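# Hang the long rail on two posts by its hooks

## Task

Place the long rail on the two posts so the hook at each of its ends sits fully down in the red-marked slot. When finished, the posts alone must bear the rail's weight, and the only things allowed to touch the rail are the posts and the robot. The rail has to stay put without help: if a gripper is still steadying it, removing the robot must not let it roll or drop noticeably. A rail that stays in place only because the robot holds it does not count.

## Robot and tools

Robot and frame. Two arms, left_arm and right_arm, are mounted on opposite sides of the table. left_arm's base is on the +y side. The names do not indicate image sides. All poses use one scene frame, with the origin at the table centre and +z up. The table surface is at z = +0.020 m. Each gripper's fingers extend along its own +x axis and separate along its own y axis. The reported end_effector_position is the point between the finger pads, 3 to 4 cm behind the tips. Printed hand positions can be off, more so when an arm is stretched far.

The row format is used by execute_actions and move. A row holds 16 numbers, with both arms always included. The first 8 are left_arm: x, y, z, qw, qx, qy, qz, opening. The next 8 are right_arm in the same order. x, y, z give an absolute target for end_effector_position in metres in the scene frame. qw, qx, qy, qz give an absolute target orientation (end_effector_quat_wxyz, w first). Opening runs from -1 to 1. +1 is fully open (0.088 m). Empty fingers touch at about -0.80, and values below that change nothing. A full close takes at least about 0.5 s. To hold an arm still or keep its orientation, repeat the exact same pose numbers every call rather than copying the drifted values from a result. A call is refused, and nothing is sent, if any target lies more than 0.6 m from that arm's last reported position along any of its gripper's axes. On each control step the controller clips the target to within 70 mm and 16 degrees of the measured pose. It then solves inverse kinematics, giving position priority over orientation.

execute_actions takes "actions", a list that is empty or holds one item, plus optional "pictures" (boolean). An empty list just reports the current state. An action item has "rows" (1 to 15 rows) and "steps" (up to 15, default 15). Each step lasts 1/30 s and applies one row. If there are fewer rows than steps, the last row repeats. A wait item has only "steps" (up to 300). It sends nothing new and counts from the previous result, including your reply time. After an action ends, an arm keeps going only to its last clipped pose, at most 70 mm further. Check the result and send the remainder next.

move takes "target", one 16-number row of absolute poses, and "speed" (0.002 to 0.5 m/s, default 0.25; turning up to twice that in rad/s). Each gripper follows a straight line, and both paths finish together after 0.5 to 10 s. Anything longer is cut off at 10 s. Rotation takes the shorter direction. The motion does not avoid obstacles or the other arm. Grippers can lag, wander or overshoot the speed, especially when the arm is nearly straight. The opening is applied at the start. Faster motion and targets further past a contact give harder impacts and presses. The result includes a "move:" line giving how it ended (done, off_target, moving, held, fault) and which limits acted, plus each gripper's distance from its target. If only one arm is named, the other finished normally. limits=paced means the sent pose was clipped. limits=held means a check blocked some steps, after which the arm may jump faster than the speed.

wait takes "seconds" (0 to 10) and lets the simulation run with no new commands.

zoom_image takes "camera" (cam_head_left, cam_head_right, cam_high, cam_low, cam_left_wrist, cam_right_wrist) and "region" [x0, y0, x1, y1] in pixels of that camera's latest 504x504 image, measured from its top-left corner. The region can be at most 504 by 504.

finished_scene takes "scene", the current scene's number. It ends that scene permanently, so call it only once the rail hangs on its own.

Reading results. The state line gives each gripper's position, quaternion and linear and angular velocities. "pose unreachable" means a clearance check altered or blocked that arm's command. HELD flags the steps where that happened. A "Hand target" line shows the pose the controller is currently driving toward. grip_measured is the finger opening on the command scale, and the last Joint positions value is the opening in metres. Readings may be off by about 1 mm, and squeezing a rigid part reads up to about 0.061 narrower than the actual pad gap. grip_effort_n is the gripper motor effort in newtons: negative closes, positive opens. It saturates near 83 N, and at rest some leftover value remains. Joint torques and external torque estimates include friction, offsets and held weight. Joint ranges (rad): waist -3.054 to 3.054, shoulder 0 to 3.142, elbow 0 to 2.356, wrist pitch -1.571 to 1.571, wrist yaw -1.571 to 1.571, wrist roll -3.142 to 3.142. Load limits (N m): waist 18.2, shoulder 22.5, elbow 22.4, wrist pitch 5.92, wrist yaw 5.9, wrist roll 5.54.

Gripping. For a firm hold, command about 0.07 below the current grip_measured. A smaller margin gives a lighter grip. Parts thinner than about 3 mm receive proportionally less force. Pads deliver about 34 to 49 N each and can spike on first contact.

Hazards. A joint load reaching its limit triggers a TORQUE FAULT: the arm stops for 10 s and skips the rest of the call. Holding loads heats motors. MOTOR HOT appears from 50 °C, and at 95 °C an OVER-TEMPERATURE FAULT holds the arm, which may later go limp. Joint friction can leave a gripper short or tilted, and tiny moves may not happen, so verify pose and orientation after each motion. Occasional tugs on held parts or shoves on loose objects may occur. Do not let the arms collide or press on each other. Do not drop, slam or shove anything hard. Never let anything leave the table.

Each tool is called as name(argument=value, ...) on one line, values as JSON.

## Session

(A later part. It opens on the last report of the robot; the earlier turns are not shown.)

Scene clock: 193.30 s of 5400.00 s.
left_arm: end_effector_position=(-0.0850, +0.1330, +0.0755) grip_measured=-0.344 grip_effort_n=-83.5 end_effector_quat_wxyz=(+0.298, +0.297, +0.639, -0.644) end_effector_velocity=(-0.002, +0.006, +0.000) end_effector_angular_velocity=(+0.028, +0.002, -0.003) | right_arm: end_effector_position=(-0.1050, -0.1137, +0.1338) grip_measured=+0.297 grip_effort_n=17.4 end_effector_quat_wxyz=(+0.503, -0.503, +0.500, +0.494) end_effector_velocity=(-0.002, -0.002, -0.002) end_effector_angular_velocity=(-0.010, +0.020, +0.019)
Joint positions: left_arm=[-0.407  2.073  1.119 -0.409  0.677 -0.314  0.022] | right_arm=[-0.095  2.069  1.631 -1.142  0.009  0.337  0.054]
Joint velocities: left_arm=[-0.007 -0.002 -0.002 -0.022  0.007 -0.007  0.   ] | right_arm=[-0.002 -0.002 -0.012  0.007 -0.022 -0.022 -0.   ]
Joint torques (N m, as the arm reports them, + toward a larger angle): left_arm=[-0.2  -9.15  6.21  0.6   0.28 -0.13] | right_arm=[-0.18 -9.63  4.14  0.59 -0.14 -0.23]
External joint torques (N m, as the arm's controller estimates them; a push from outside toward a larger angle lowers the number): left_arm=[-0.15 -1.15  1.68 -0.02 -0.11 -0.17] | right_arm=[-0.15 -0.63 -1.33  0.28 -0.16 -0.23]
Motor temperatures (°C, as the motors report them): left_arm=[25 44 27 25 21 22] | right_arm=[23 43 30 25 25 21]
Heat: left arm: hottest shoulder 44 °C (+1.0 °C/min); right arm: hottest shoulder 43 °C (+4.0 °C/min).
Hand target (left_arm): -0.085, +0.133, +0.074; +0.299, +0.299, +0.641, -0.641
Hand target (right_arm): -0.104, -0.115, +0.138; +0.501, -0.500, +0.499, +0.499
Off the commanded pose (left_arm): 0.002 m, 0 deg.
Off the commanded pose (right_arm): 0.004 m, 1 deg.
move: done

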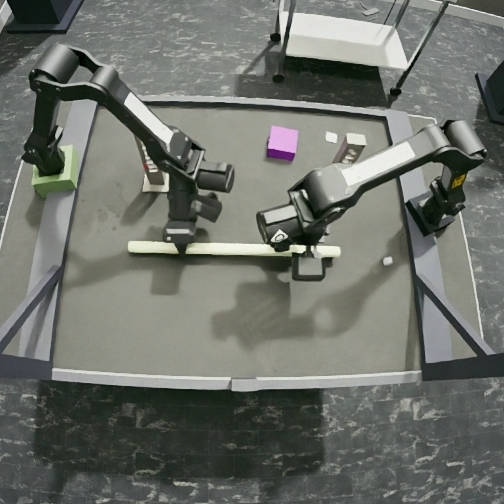

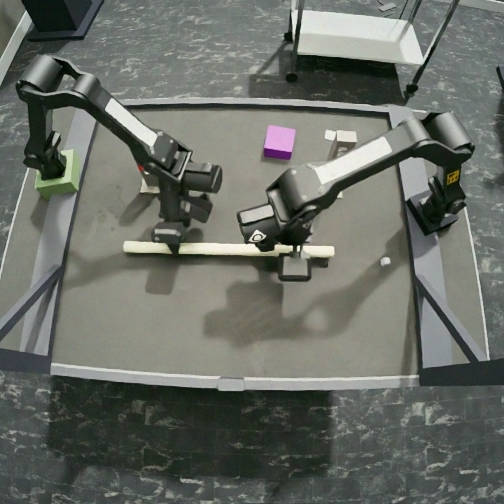

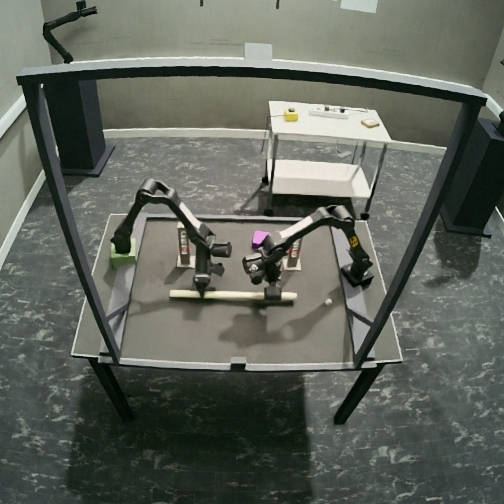

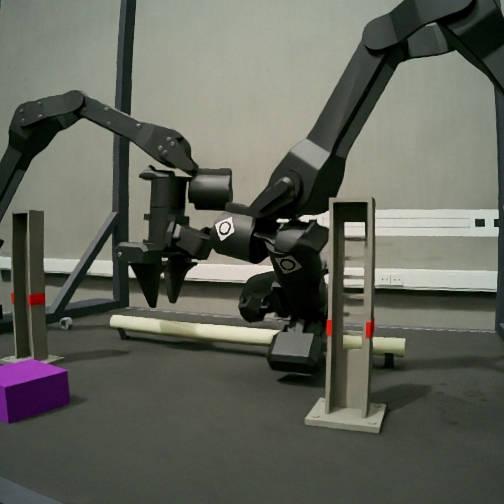

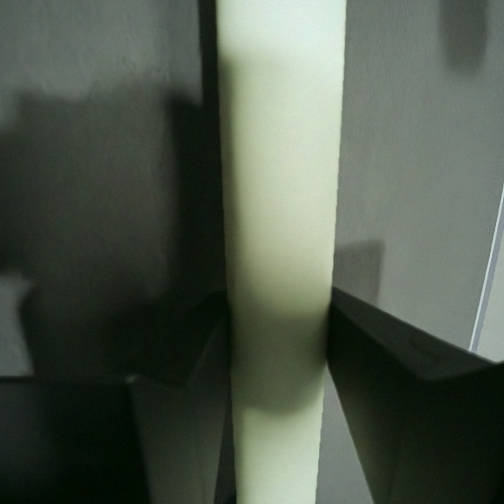

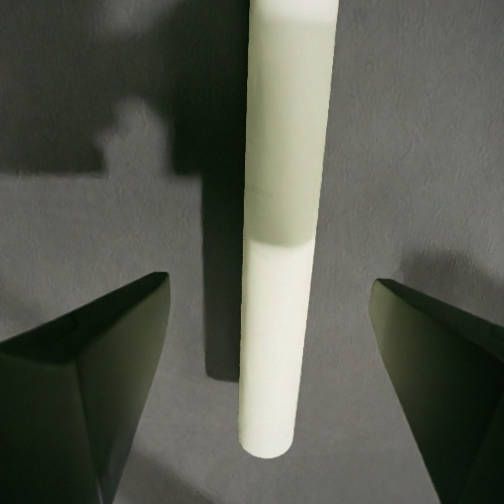

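move(target=[-0.0855,0.133,0.074,0.2988,0.2988,0.6409,-0.6409,-0.42,-0.066,-0.135,0.105,0.2988,-0.2988,0.6409,0.6409,0.1], speed=0.08)

Scene clock: 200.77 s of 5400.00 s.
left_arm: end_effector_position=(-0.0850, +0.1330, +0.0755) grip_measured=-0.344 grip_effort_n=-83.5 end_effector_quat_wxyz=(+0.298, +0.297, +0.639, -0.644) end_effector_velocity=(+0.003, +0.004, -0.001) end_effector_angular_velocity=(+0.015, -0.012, -0.002) | right_arm: end_effector_position=(-0.0659, -0.1317, +0.1098) grip_measured=+0.103 grip_effort_n=-12.3 end_effector_quat_wxyz=(+0.305, -0.299, +0.635, +0.643) end_effector_velocity=(-0.003, -0.000, +0.005) end_effector_angular_velocity=(+0.012, +0.036, +0.014)
Joint positions: left_arm=[-0.407  2.073  1.119 -0.409  0.677 -0.314  0.022] | right_arm=[-0.451  1.991  1.268 -0.852 -0.688 -0.029  0.044]
Joint velocities: left_arm=[ 0.002 -0.002 -0.002 -0.022 -0.007  0.007 -0.   ] | right_arm=[-0.002 -0.002  0.002 -0.007 -0.037 -0.022 -0.   ]
Joint torques (N m, as the arm reports them, + toward a larger angle): left_arm=[-0.28 -9.25  6.21  0.61  0.29 -0.16] | right_arm=[-0.22 -6.03  3.7   0.61 -0.51 -0.24]
External joint torques (N m, as the arm's controller estimates them; a push from outside toward a larger angle lowers the number): left_arm=[-0.36 -1.23  1.66 -0.01 -0.1  -0.19] | right_arm=[-0.19  2.03 -1.35  0.28 -0.06 -0.2 ]
Motor temperatures (°C, as the motors report them): left_arm=[25 44 28 25 21 22] | right_arm=[23 44 30 25 25 21]
Heat: left arm: hottest shoulder 44 °C (+0.0 °C/min); right arm: hottest shoulder 44 °C (+4.0 °C/min).
Hand target (left_arm): -0.085, +0.133, +0.074; +0.299, +0.299, +0.641, -0.641
Hand target (right_arm): -0.066, -0.135, +0.104; +0.300, -0.300, +0.641, +0.640
Off the commanded pose (left_arm): 0.002 m, 0 deg.
Off the commanded pose (right_arm): 0.006 m, 1 deg.
move: done

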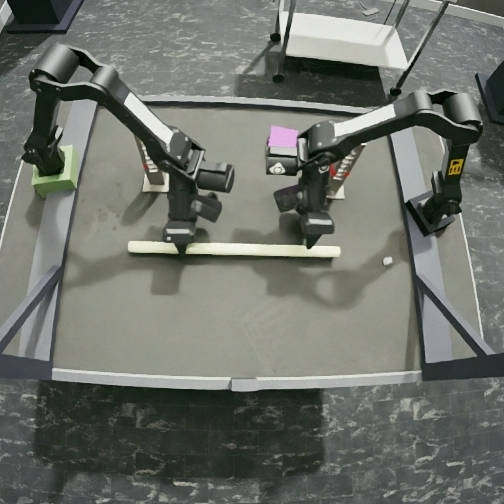

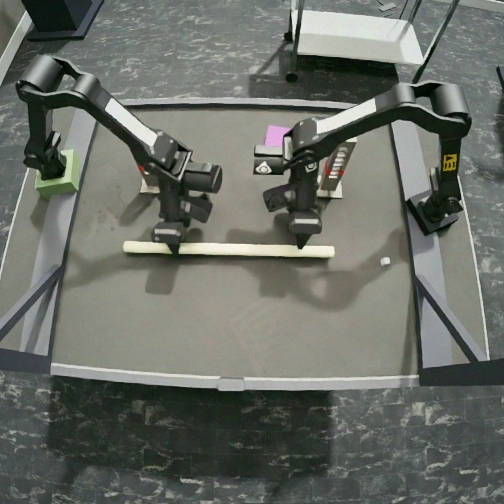

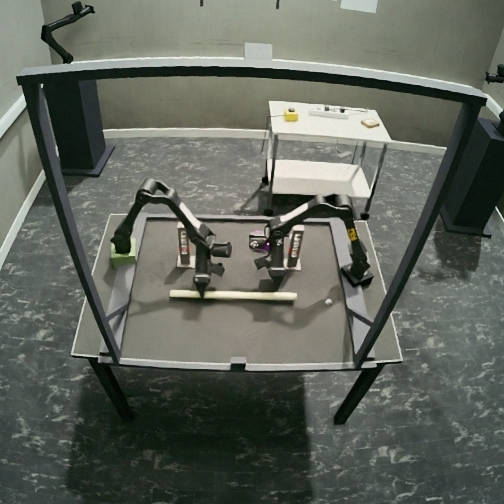

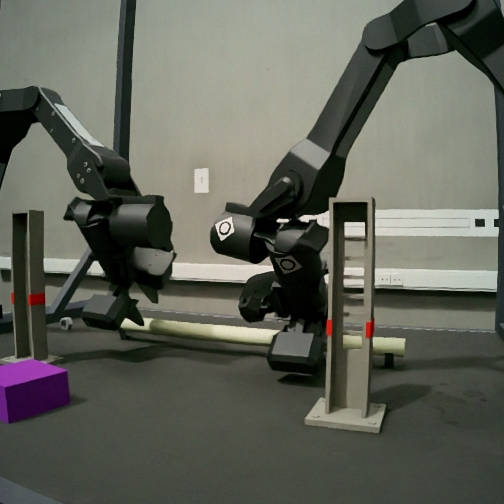

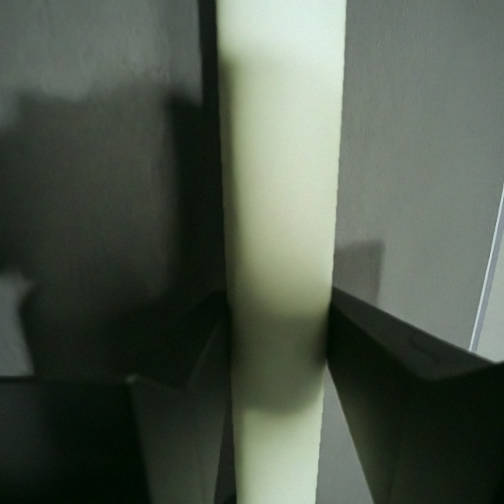

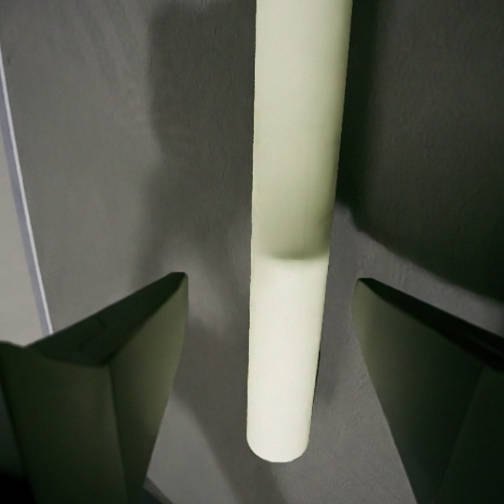

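move(target=[-0.0855,0.133,0.074,0.2988,0.2988,0.6409,-0.6409,-0.42,-0.0735,-0.135,0.083,0.2988,-0.2988,0.6409,0.6409,0.0], speed=0.03)

Scene clock: 205.93 s of 5400.00 s.
left_arm: end_effector_position=(-0.0850, +0.1330, +0.0755) grip_measured=-0.344 grip_effort_n=-83.5 end_effector_quat_wxyz=(+0.298, +0.297, +0.639, -0.644) end_effector_velocity=(+0.002, +0.002, -0.004) end_effector_angular_velocity=(+0.011, -0.024, +0.008) | right_arm: end_effector_position=(-0.0718, -0.1310, +0.0884) grip_measured=+0.003 grip_effort_n=-12.3 end_effector_quat_wxyz=(+0.303, -0.298, +0.632, +0.648) end_effector_velocity=(-0.000, -0.002, +0.001) end_effector_angular_velocity=(-0.003, +0.007, +0.003)
Joint positions: left_arm=[-0.407  2.073  1.119 -0.409  0.677 -0.314  0.022] | right_arm=[-0.435  2.029  1.226 -0.756 -0.693 -0.016  0.039]
Joint velocities: left_arm=[-0.002  0.002 -0.002 -0.007 -0.022 -0.007 -0.   ] | right_arm=[-0.002 -0.002 -0.002 -0.007 -0.007 -0.007 -0.   ]
Joint torques (N m, as the arm reports them, + toward a larger angle): left_arm=[-0.25 -9.11  6.07  0.56  0.3  -0.15] | right_arm=[ 0.36 -6.04  3.55  0.64 -0.53  0.16]
External joint torques (N m, as the arm's controller estimates them; a push from outside toward a larger angle lowers the number): left_arm=[-0.27 -1.18  1.6  -0.04 -0.08 -0.18] | right_arm=[ 0.36  2.05 -1.26  0.31 -0.08  0.2 ]
Motor temperatures (°C, as the motors report them): left_arm=[25 43 28 25 21 22] | right_arm=[23 43 30 25 25 21]
Heat: left arm: hottest shoulder 43 °C (-1.0 °C/min); right arm: hottest shoulder 43 °C (+3.0 °C/min).
Hand target (left_arm): -0.085, +0.133, +0.074; +0.299, +0.299, +0.641, -0.641
Hand target (right_arm): -0.073, -0.135, +0.083; +0.299, -0.299, +0.641, +0.641
Off the commanded pose (left_arm): 0.002 m, 0 deg.
Off the commanded pose (right_arm): 0.007 m, 1 deg.
After step 90, 0.93 s passed at rest.
move: done

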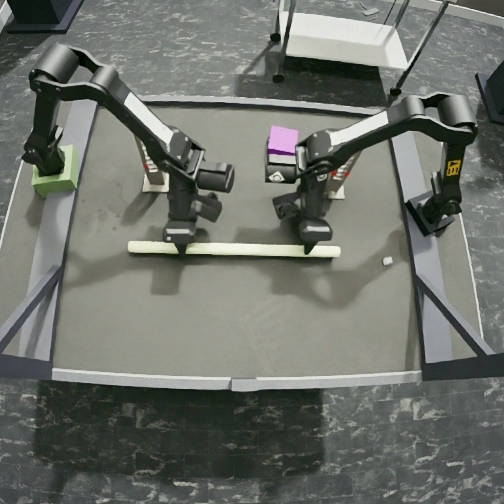

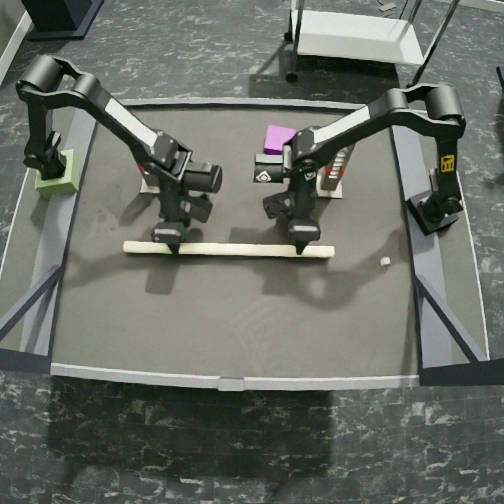

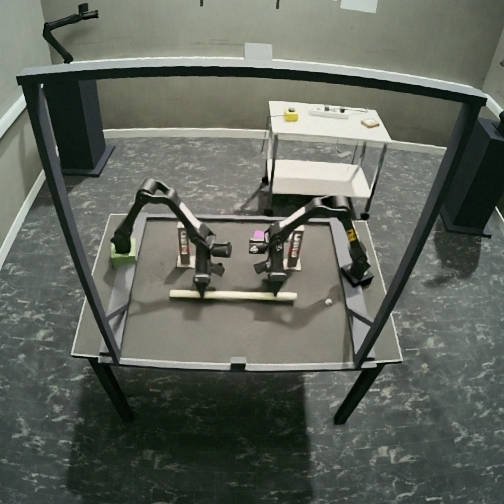

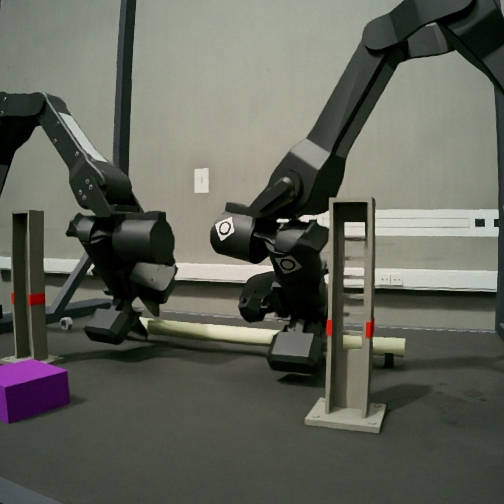

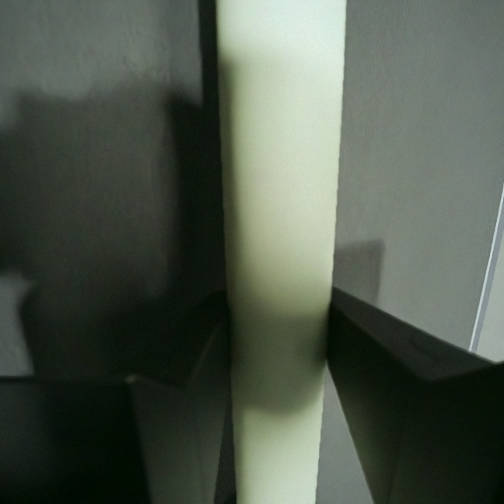

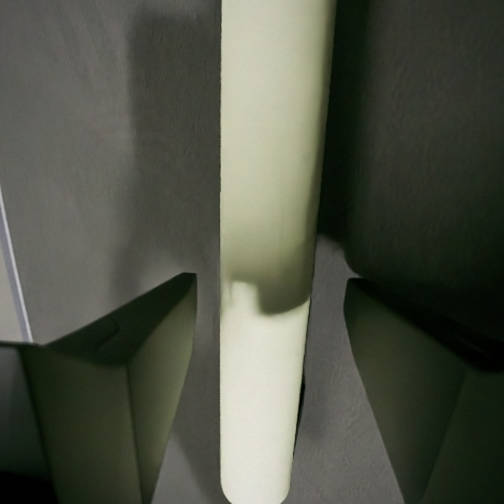

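move(target=[-0.0855,0.133,0.074,0.2988,0.2988,0.6409,-0.6409,-0.42,-0.0828,-0.135,0.0726,0.2988,-0.2988,0.6409,0.6409,-0.15], speed=0.015)

Scene clock: 210.73 s of 5400.00 s.
left_arm: end_effector_position=(-0.0850, +0.1330, +0.0755) grip_measured=-0.344 grip_effort_n=-83.5 end_effector_quat_wxyz=(+0.298, +0.297, +0.639, -0.644) end_effector_velocity=(-0.001, +0.003, -0.001) end_effector_angular_velocity=(+0.010, -0.009, -0.000) | right_arm: end_effector_position=(-0.0813, -0.1309, +0.0782) grip_measured=-0.147 grip_effort_n=-12.3 end_effector_quat_wxyz=(+0.303, -0.298, +0.632, +0.648) end_effector_velocity=(-0.003, -0.005, +0.002) end_effector_angular_velocity=(-0.018, +0.021, +0.009)
Joint positions: left_arm=[-0.407  2.073  1.119 -0.409  0.677 -0.314  0.022] | right_arm=[-0.409  2.047  1.204 -0.694 -0.693  0.018  0.032]
Joint velocities: left_arm=[-0.007 -0.002 -0.002 -0.007 -0.007 -0.007 -0.   ] | right_arm=[ 0.002 -0.002 -0.002 -0.022 -0.022 -0.007  0.   ]
Joint torques (N m, as the arm reports them, + toward a larger angle): left_arm=[-0.28 -9.16  6.16  0.61  0.28 -0.13] | right_arm=[ 0.34 -6.13  3.46  0.68 -0.51  0.16]
External joint torques (N m, as the arm's controller estimates them; a push from outside toward a larger angle lowers the number): left_arm=[-0.23 -1.08  1.57 -0.02 -0.12 -0.16] | right_arm=[ 0.28  1.93 -1.22  0.32 -0.06  0.2 ]
Motor temperatures (°C, as the motors report them): left_arm=[25 43 28 25 21 22] | right_arm=[23 42 30 25 25 22]
Heat: left arm: hottest shoulder 43 °C (-2.0 °C/min); right arm: hottest shoulder 42 °C (+2.0 °C/min).
Hand target (left_arm): -0.085, +0.133, +0.074; +0.299, +0.299, +0.641, -0.641
Hand target (right_arm): -0.083, -0.135, +0.073; +0.299, -0.299, +0.641, +0.641
Off the commanded pose (left_arm): 0.002 m, 0 deg.
Off the commanded pose (right_arm): 0.007 m, 1 deg.
After step 90, 0.27 s passed at rest.
move: done

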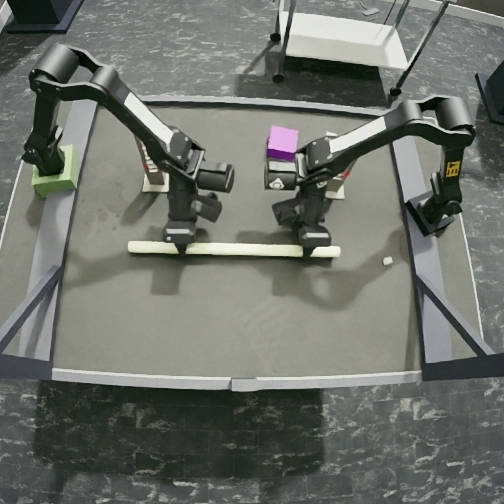

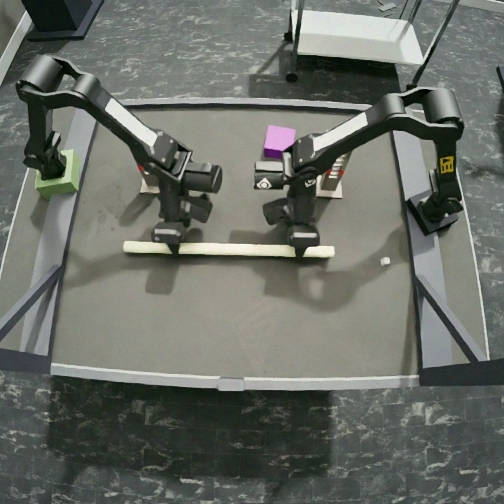

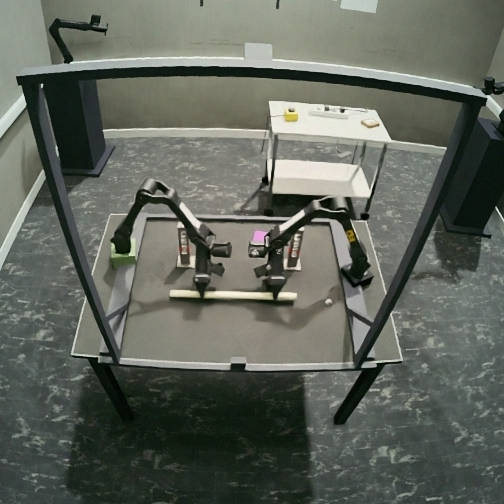

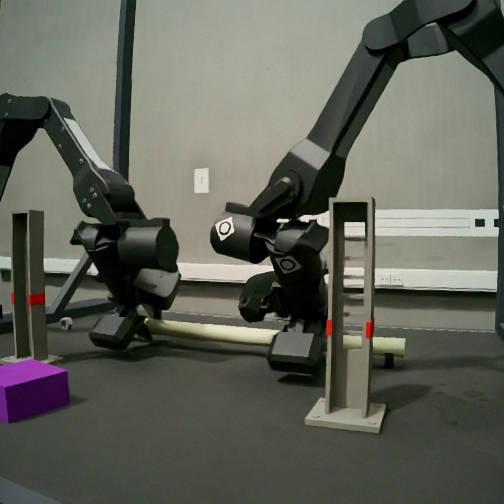

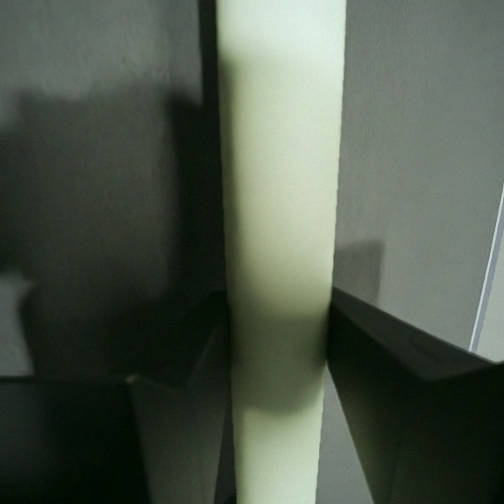

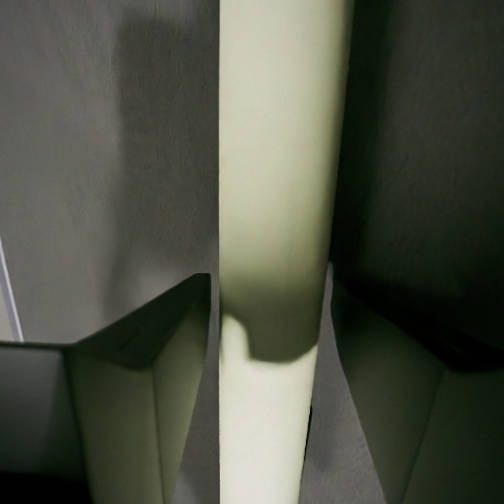

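execute_actions(actions=[{"rows":[[-0.0855,0.133,0.074,0.2988,0.2988,0.6409,-0.6409,-0.42,-0.0828,-0.135,0.0726,0.2988,-0.2988,0.6409,0.6409,-0.2],[-0.0855,0.133,0.074,0.2988,0.2988,0.6409,-0.6409,-0.42,-0.0828,-0.135,0.0726,0.2988,-0.2988,0.6409,0.6409,-0.23],[-0.0855,0.133,0.074,0.2988,0.2988,0.6409,-0.6409,-0.42,-0.0828,-0.135,0.0726,0.2988,-0.2988,0.6409,0.6409,-0.26],[-0.0855,0.133,0.074,0.2988,0.2988,0.6409,-0.6409,-0.42,-0.0828,-0.135,0.0726,0.2988,-0.2988,0.6409,0.6409,-0.28],[-0.0855,0.133,0.074,0.2988,0.2988,0.6409,-0.6409,-0.42,-0.0828,-0.135,0.0726,0.2988,-0.2988,0.6409,0.6409,-0.3],[-0.0855,0.133,0.074,0.2988,0.2988,0.6409,-0.6409,-0.42,-0.0828,-0.135,0.0726,0.2988,-0.2988,0.6409,0.6409,-0.33],[-0.0855,0.133,0.074,0.2988,0.2988,0.6409,-0.6409,-0.42,-0.0828,-0.135,0.0726,0.2988,-0.2988,0.6409,0.6409,-0.37],[-0.0855,0.133,0.074,0.2988,0.2988,0.6409,-0.6409,-0.42,-0.0828,-0.135,0.0726,0.2988,-0.2988,0.6409,0.6409,-0.42]],"steps":15}], pictures=false)

move(target=[-0.085,0.133,0.118,0.2988,0.2988,0.6409,-0.6409,-0.42,-0.0813,-0.131,0.121,0.2988,-0.2988,0.6409,0.6409,-0.42], speed=0.04)

move(target=[-0.083,0.133,0.112,0.5,0.5,0.5,-0.5,-0.42,-0.082,-0.131,0.116,0.5,-0.5,0.5,0.5,-0.42], speed=0.08)

move(target=[-0.083,0.133,0.100,0.6272,0.6272,0.3265,-0.3265,-0.42,-0.083,-0.131,0.104,0.6272,-0.6272,0.3265,0.3265,-0.42], speed=0.08)

Scene clock: 221.57 s of 5400.00 s.
left_arm: end_effector_position=(-0.0849, +0.1332, +0.0754) grip_measured=-0.344 grip_effort_n=-83.5 end_effector_quat_wxyz=(+0.298, +0.297, +0.639, -0.644) end_effector_velocity=(+0.003, +0.003, +0.001) end_effector_angular_velocity=(+0.029, -0.011, +0.021) | right_arm: end_effector_position=(-0.0819, -0.1309, +0.0785) grip_measured=-0.349 grip_effort_n=-83.5 end_effector_quat_wxyz=(+0.302, -0.297, +0.633, +0.649) end_effector_velocity=(+0.000, -0.001, +0.003) end_effector_angular_velocity=(+0.002, +0.007, +0.003)
Joint positions: left_arm=[-0.407  2.073  1.119 -0.41   0.677 -0.314  0.022] | right_arm=[-0.408  2.047  1.204 -0.693 -0.696  0.018  0.022]
Joint velocities: left_arm=[ 0.002 -0.007 -0.002 -0.022 -0.007 -0.022 -0.   ] | right_arm=[-0.002 -0.007 -0.002 -0.007 -0.007 -0.007  0.   ]
Joint torques (N m, as the arm reports them, + toward a larger angle): left_arm=[-0.02 -9.27  6.08  0.68  0.29 -0.11] | right_arm=[ 0.26 -6.09  3.44  0.65 -0.42  0.15]
External joint torques (N m, as the arm's controller estimates them; a push from outside toward a larger angle lowers the number): left_arm=[-0.12 -1.2   1.53  0.06 -0.1  -0.14] | right_arm=[ 0.27  2.01 -1.27  0.28  0.03  0.19]
Motor temperatures (°C, as the motors report them): left_arm=[25 43 28 25 21 22] | right_arm=[23 41 30 25 25 22]
Heat: left arm: hottest shoulder 43 °C (-4.0 °C/min); right arm: hottest shoulder 41 °C (+0.0 °C/min).
Hand target (left_arm): -0.085, +0.133, +0.074; +0.299, +0.299, +0.641, -0.641
Hand target (right_arm): -0.083, -0.135, +0.073; +0.299, -0.299, +0.641, +0.641
Off the commanded pose (left_arm): 0.002 m, 0 deg.
Off the commanded pose (right_arm): 0.007 m, 1 deg.
Steps of this call (steps 1 to 90: nothing new was sent; then 7.33 s passed at rest; steps 91 to 105: all 15 steps of this action). Readings (end_effector_position):
91: left_arm (-0.0850, +0.1330, +0.0755) | right_arm (-0.0813, -0.1307, +0.0782)
92: left_arm (-0.0850, +0.1330, +0.0755) | right_arm (-0.0813, -0.1309, +0.0782)
94: left_arm (-0.0850, +0.1330, +0.0755) | right_arm (-0.0813, -0.1309, +0.0782)
98: left_arm (-0.0850, +0.1332, +0.0754) | right_arm (-0.0819, -0.1309, +0.0785)
105: the state above

Scene clock: 223.17 s of 5400.00 s.
left_arm: end_effector_position=(-0.0828, +0.1338, +0.1093) grip_measured=-0.344 grip_effort_n=-83.5 end_effector_quat_wxyz=(+0.301, +0.303, +0.642, -0.637) end_effector_velocity=(+0.001, +0.003, -0.002) end_effector_angular_velocity=(+0.024, -0.012, +0.005) | right_arm: end_effector_position=(-0.0807, -0.1316, +0.1131) grip_measured=-0.349 grip_effort_n=-83.5 end_effector_quat_wxyz=(+0.299, -0.303, +0.641, +0.638) end_effector_velocity=(+0.000, -0.002, +0.003) end_effector_angular_velocity=(+0.007, -0.007, +0.019)
Joint positions: left_arm=[-0.405  1.997  1.174 -0.56   0.666 -0.311  0.022] | right_arm=[-0.409  1.994  1.287 -0.859 -0.691  0.016  0.022]
Joint velocities: left_arm=[-0.002  0.002  0.002 -0.022 -0.007 -0.007 -0.001] | right_arm=[ 0.002 -0.007  0.007 -0.022  0.007 -0.022 -0.   ]
Joint torques (N m, as the arm reports them, + toward a larger angle): left_arm=[ -0.32 -12.37   6.73   0.     0.64  -0.16] | right_arm=[-0.05 -8.82  5.63 -0.5  -0.58  0.08]
External joint torques (N m, as the arm's controller estimates them; a push from outside toward a larger angle lowers the number): left_arm=[-0.31 -4.42  1.8  -0.6   0.24 -0.2 ] | right_arm=[-0.09 -0.73  0.6  -0.83 -0.14  0.12]
Motor temperatures (°C, as the motors report them): left_arm=[25 43 28 25 21 22] | right_arm=[23 41 30 25 25 22]
Heat: left arm: hottest shoulder 43 °C (-4.0 °C/min); right arm: hottest shoulder 41 °C (+0.0 °C/min).
Hand target (left_arm): -0.085, +0.133, +0.118; +0.299, +0.299, +0.641, -0.641
Hand target (right_arm): -0.081, -0.132, +0.121; +0.299, -0.299, +0.641, +0.641
Off the commanded pose (left_arm): 0.009 m, 1 deg.
Off the commanded pose (right_arm): 0.008 m, 1 deg.
move: off_target (left_arm)

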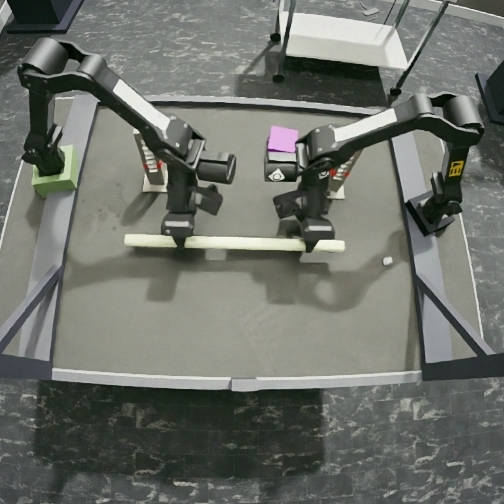

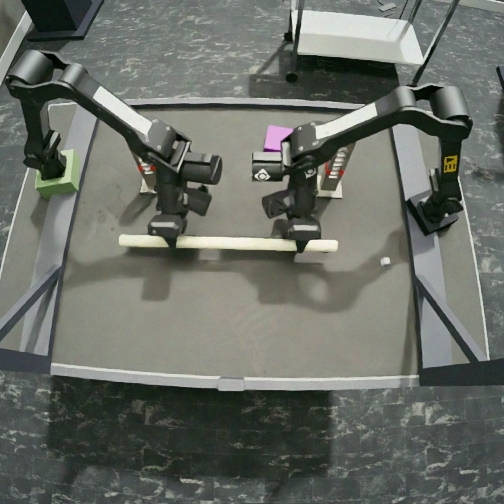

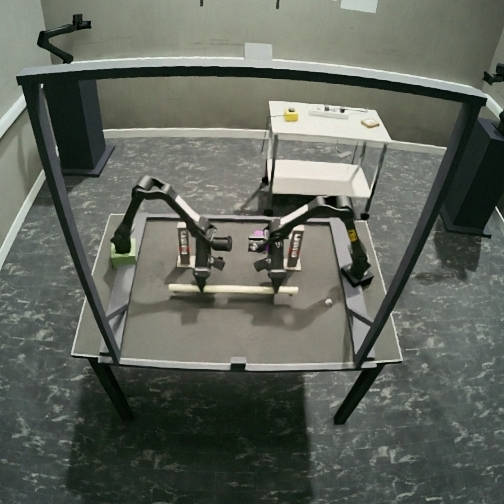

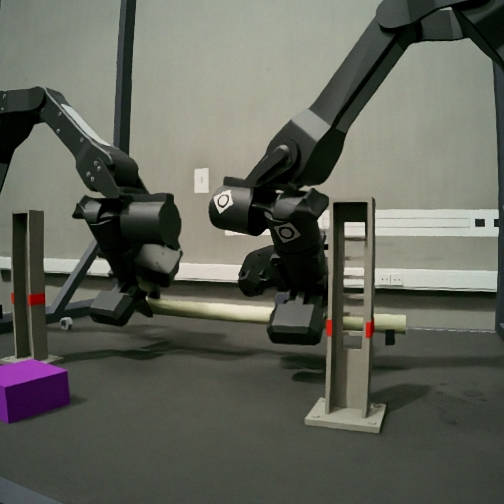

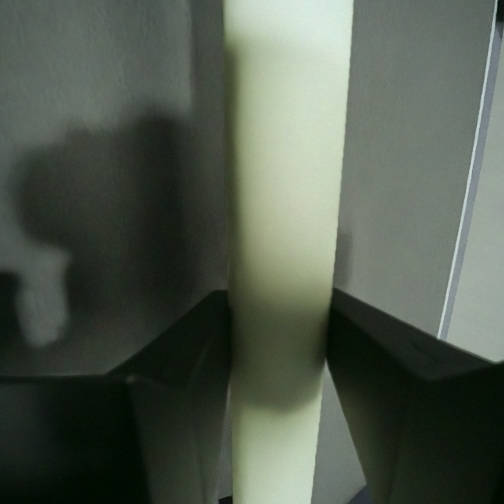

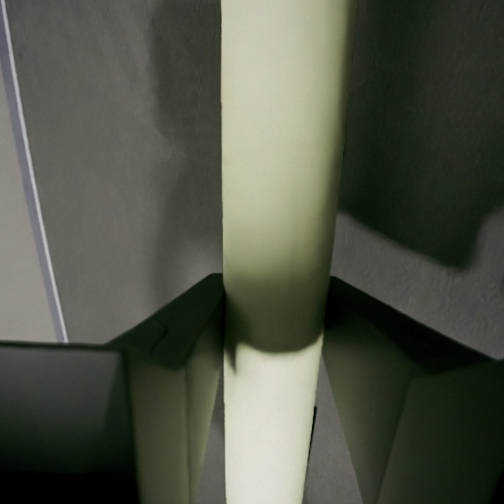

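Scene clock: 227.77 s of 5400.00 s.
left_arm: end_effector_position=(-0.0807, +0.1331, +0.1114) grip_measured=-0.344 grip_effort_n=-83.5 end_effector_quat_wxyz=(+0.502, +0.497, +0.499, -0.502) end_effector_velocity=(+0.002, -0.002, +0.000) end_effector_angular_velocity=(-0.017, -0.016, +0.005) | right_arm: end_effector_position=(-0.0795, -0.1317, +0.1164) grip_measured=-0.349 grip_effort_n=-83.5 end_effector_quat_wxyz=(+0.500, -0.497, +0.500, +0.502) end_effector_velocity=(+0.003, -0.003, +0.001) end_effector_angular_velocity=(-0.014, -0.012, -0.010)
Joint positions: left_arm=[-0.644  2.079  1.468 -0.951 -0.001 -0.482  0.022] | right_arm=[-0.15   1.981  1.43  -1.014 -0.003  0.277  0.022]
Joint velocities: left_arm=[-0.002 -0.002 -0.002  0.007 -0.022 -0.007  0.   ] | right_arm=[-0.002 -0.002  0.002 -0.022  0.007  0.007 -0.   ]
Joint torques (N m, as the arm reports them, + toward a larger angle): left_arm=[ -0.38 -10.19   7.4   -0.09  -0.06  -0.22] | right_arm=[ 0.69 -6.71  6.78 -0.17  0.    0.14]
External joint torques (N m, as the arm's controller estimates them; a push from outside toward a larger angle lowers the number): left_arm=[-0.36 -1.49  2.21 -0.42 -0.03 -0.22] | right_arm=[ 0.69  1.53  1.47 -0.49  0.    0.14]
Motor temperatures (°C, as the motors report them): left_arm=[25 43 29 25 21 22] | right_arm=[23 41 30 25 25 22]
Heat: left arm: hottest shoulder 43 °C (-4.1 °C/min); right arm: hottest shoulder 41 °C (-1.0 °C/min).
Hand target (left_arm): -0.083, +0.133, +0.112; +0.502, +0.498, +0.499, -0.501
Hand target (right_arm): -0.082, -0.131, +0.117; +0.499, -0.499, +0.500, +0.501
Off the commanded pose (left_arm): 0.002 m, 0 deg.
Off the commanded pose (right_arm): 0.003 m, 0 deg.
move: done

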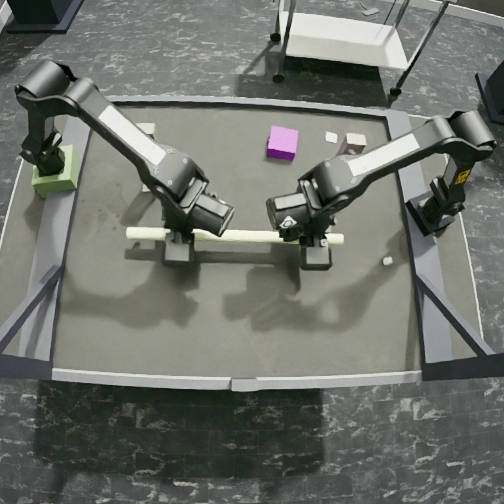

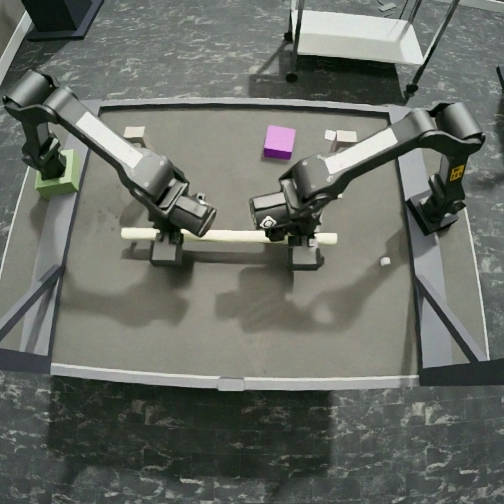

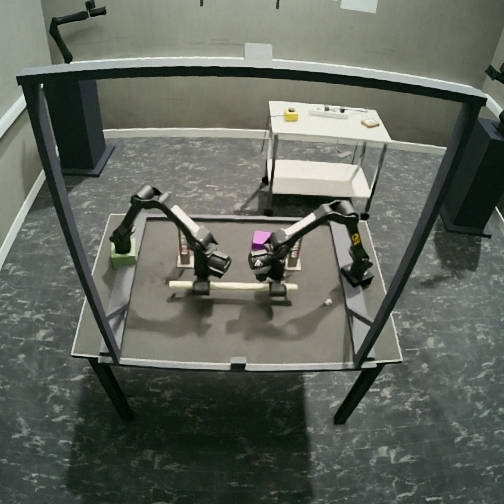

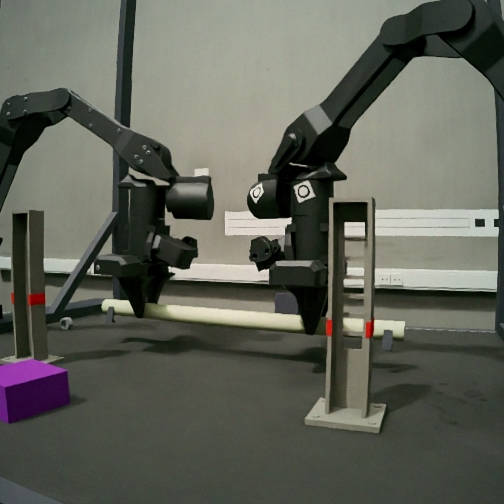

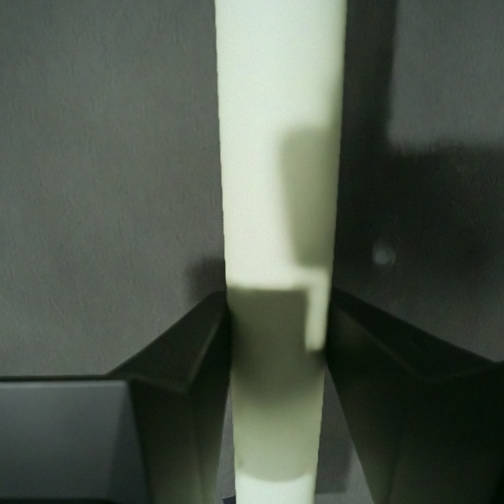

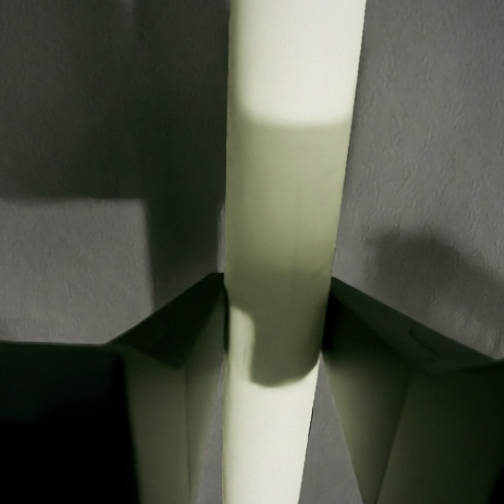

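Scene clock: 231.90 s of 5400.00 s.
left_arm: end_effector_position=(-0.0821, +0.1329, +0.0994) grip_measured=-0.344 grip_effort_n=-83.5 end_effector_quat_wxyz=(+0.629, +0.623, +0.329, -0.329) end_effector_velocity=(-0.001, -0.001, +0.003) end_effector_angular_velocity=(-0.010, -0.004, +0.001) | right_arm: end_effector_position=(-0.0812, -0.1318, +0.1041) grip_measured=-0.349 grip_effort_n=-83.5 end_effector_quat_wxyz=(+0.627, -0.623, +0.332, +0.328) end_effector_velocity=(+0.001, -0.001, +0.001) end_effector_angular_velocity=(-0.007, -0.010, +0.011)
Joint positions: left_arm=[-0.822  2.423  1.866 -1.411 -0.467 -0.762  0.022] | right_arm=[ 0.061  2.235  1.651 -1.299  0.52   0.579  0.022]
Joint velocities: left_arm=[-0.002 -0.002  0.007 -0.007 -0.007 -0.007 -0.   ] | right_arm=[ 0.002 -0.002 -0.002 -0.007  0.007 -0.007 -0.   ]
Joint torques (N m, as the arm reports them, + toward a larger angle): left_arm=[ -0.36 -11.63   6.73  -0.83  -0.5    0.05] | right_arm=[ 0.71 -7.33  6.25 -0.66  0.48 -0.03]
External joint torques (N m, as the arm's controller estimates them; a push from outside toward a larger angle lowers the number): left_arm=[-0.34 -1.61  2.14 -0.5  -0.18  0.08] | right_arm=[ 0.66  1.93  1.53 -0.47  0.14 -0.06]
Motor temperatures (°C, as the motors report them): left_arm=[25 44 29 25 21 22] | right_arm=[23 41 30 25 25 22]
Heat: left arm: hottest shoulder 44 °C (-2.0 °C/min); right arm: hottest shoulder 41 °C (-1.0 °C/min).
Hand target (left_arm): -0.083, +0.133, +0.101; +0.628, +0.626, +0.325, -0.328
Hand target (right_arm): -0.083, -0.131, +0.104; +0.626, -0.627, +0.327, +0.328
Off the commanded pose (left_arm): 0.001 m, 1 deg.
Off the commanded pose (right_arm): 0.002 m, 1 deg.
move: done

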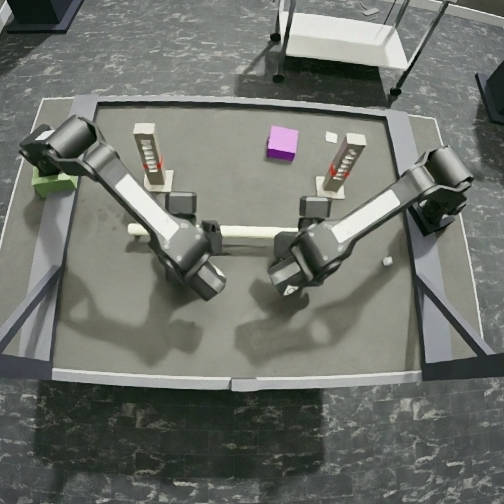

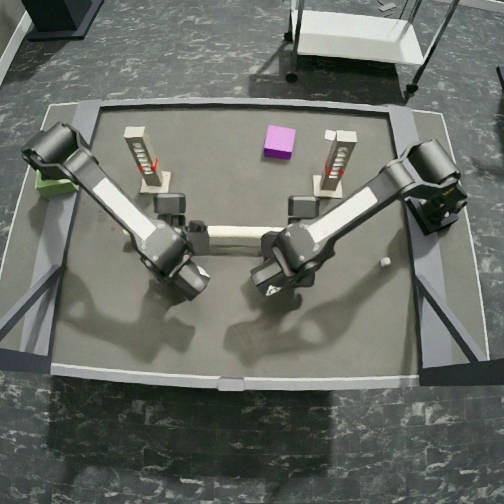

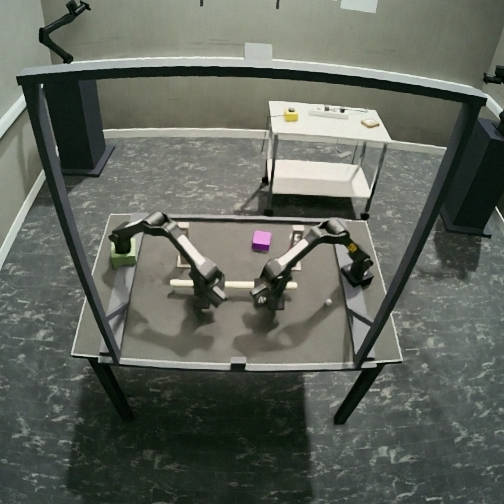

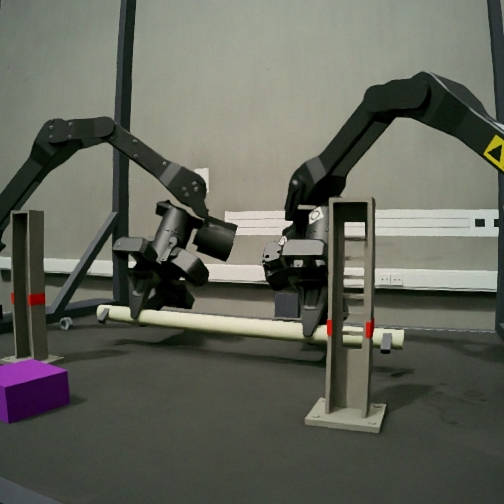

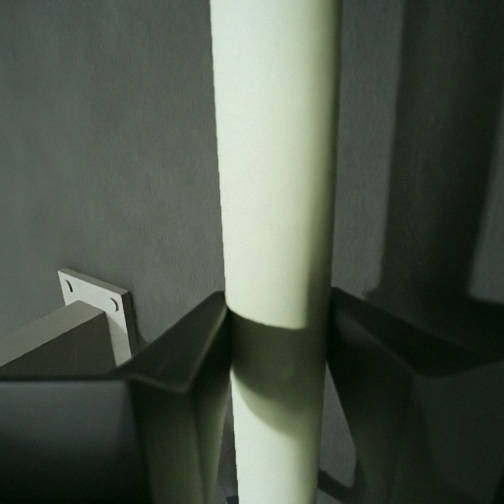

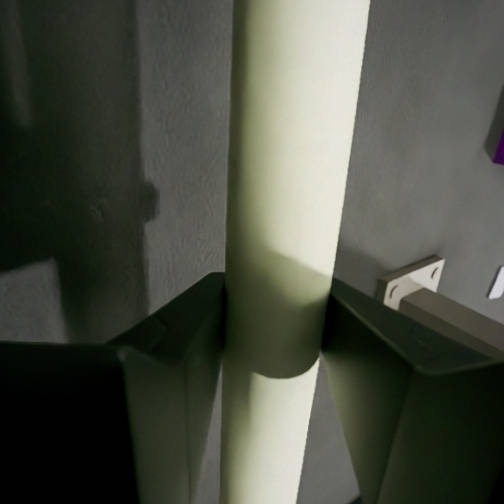

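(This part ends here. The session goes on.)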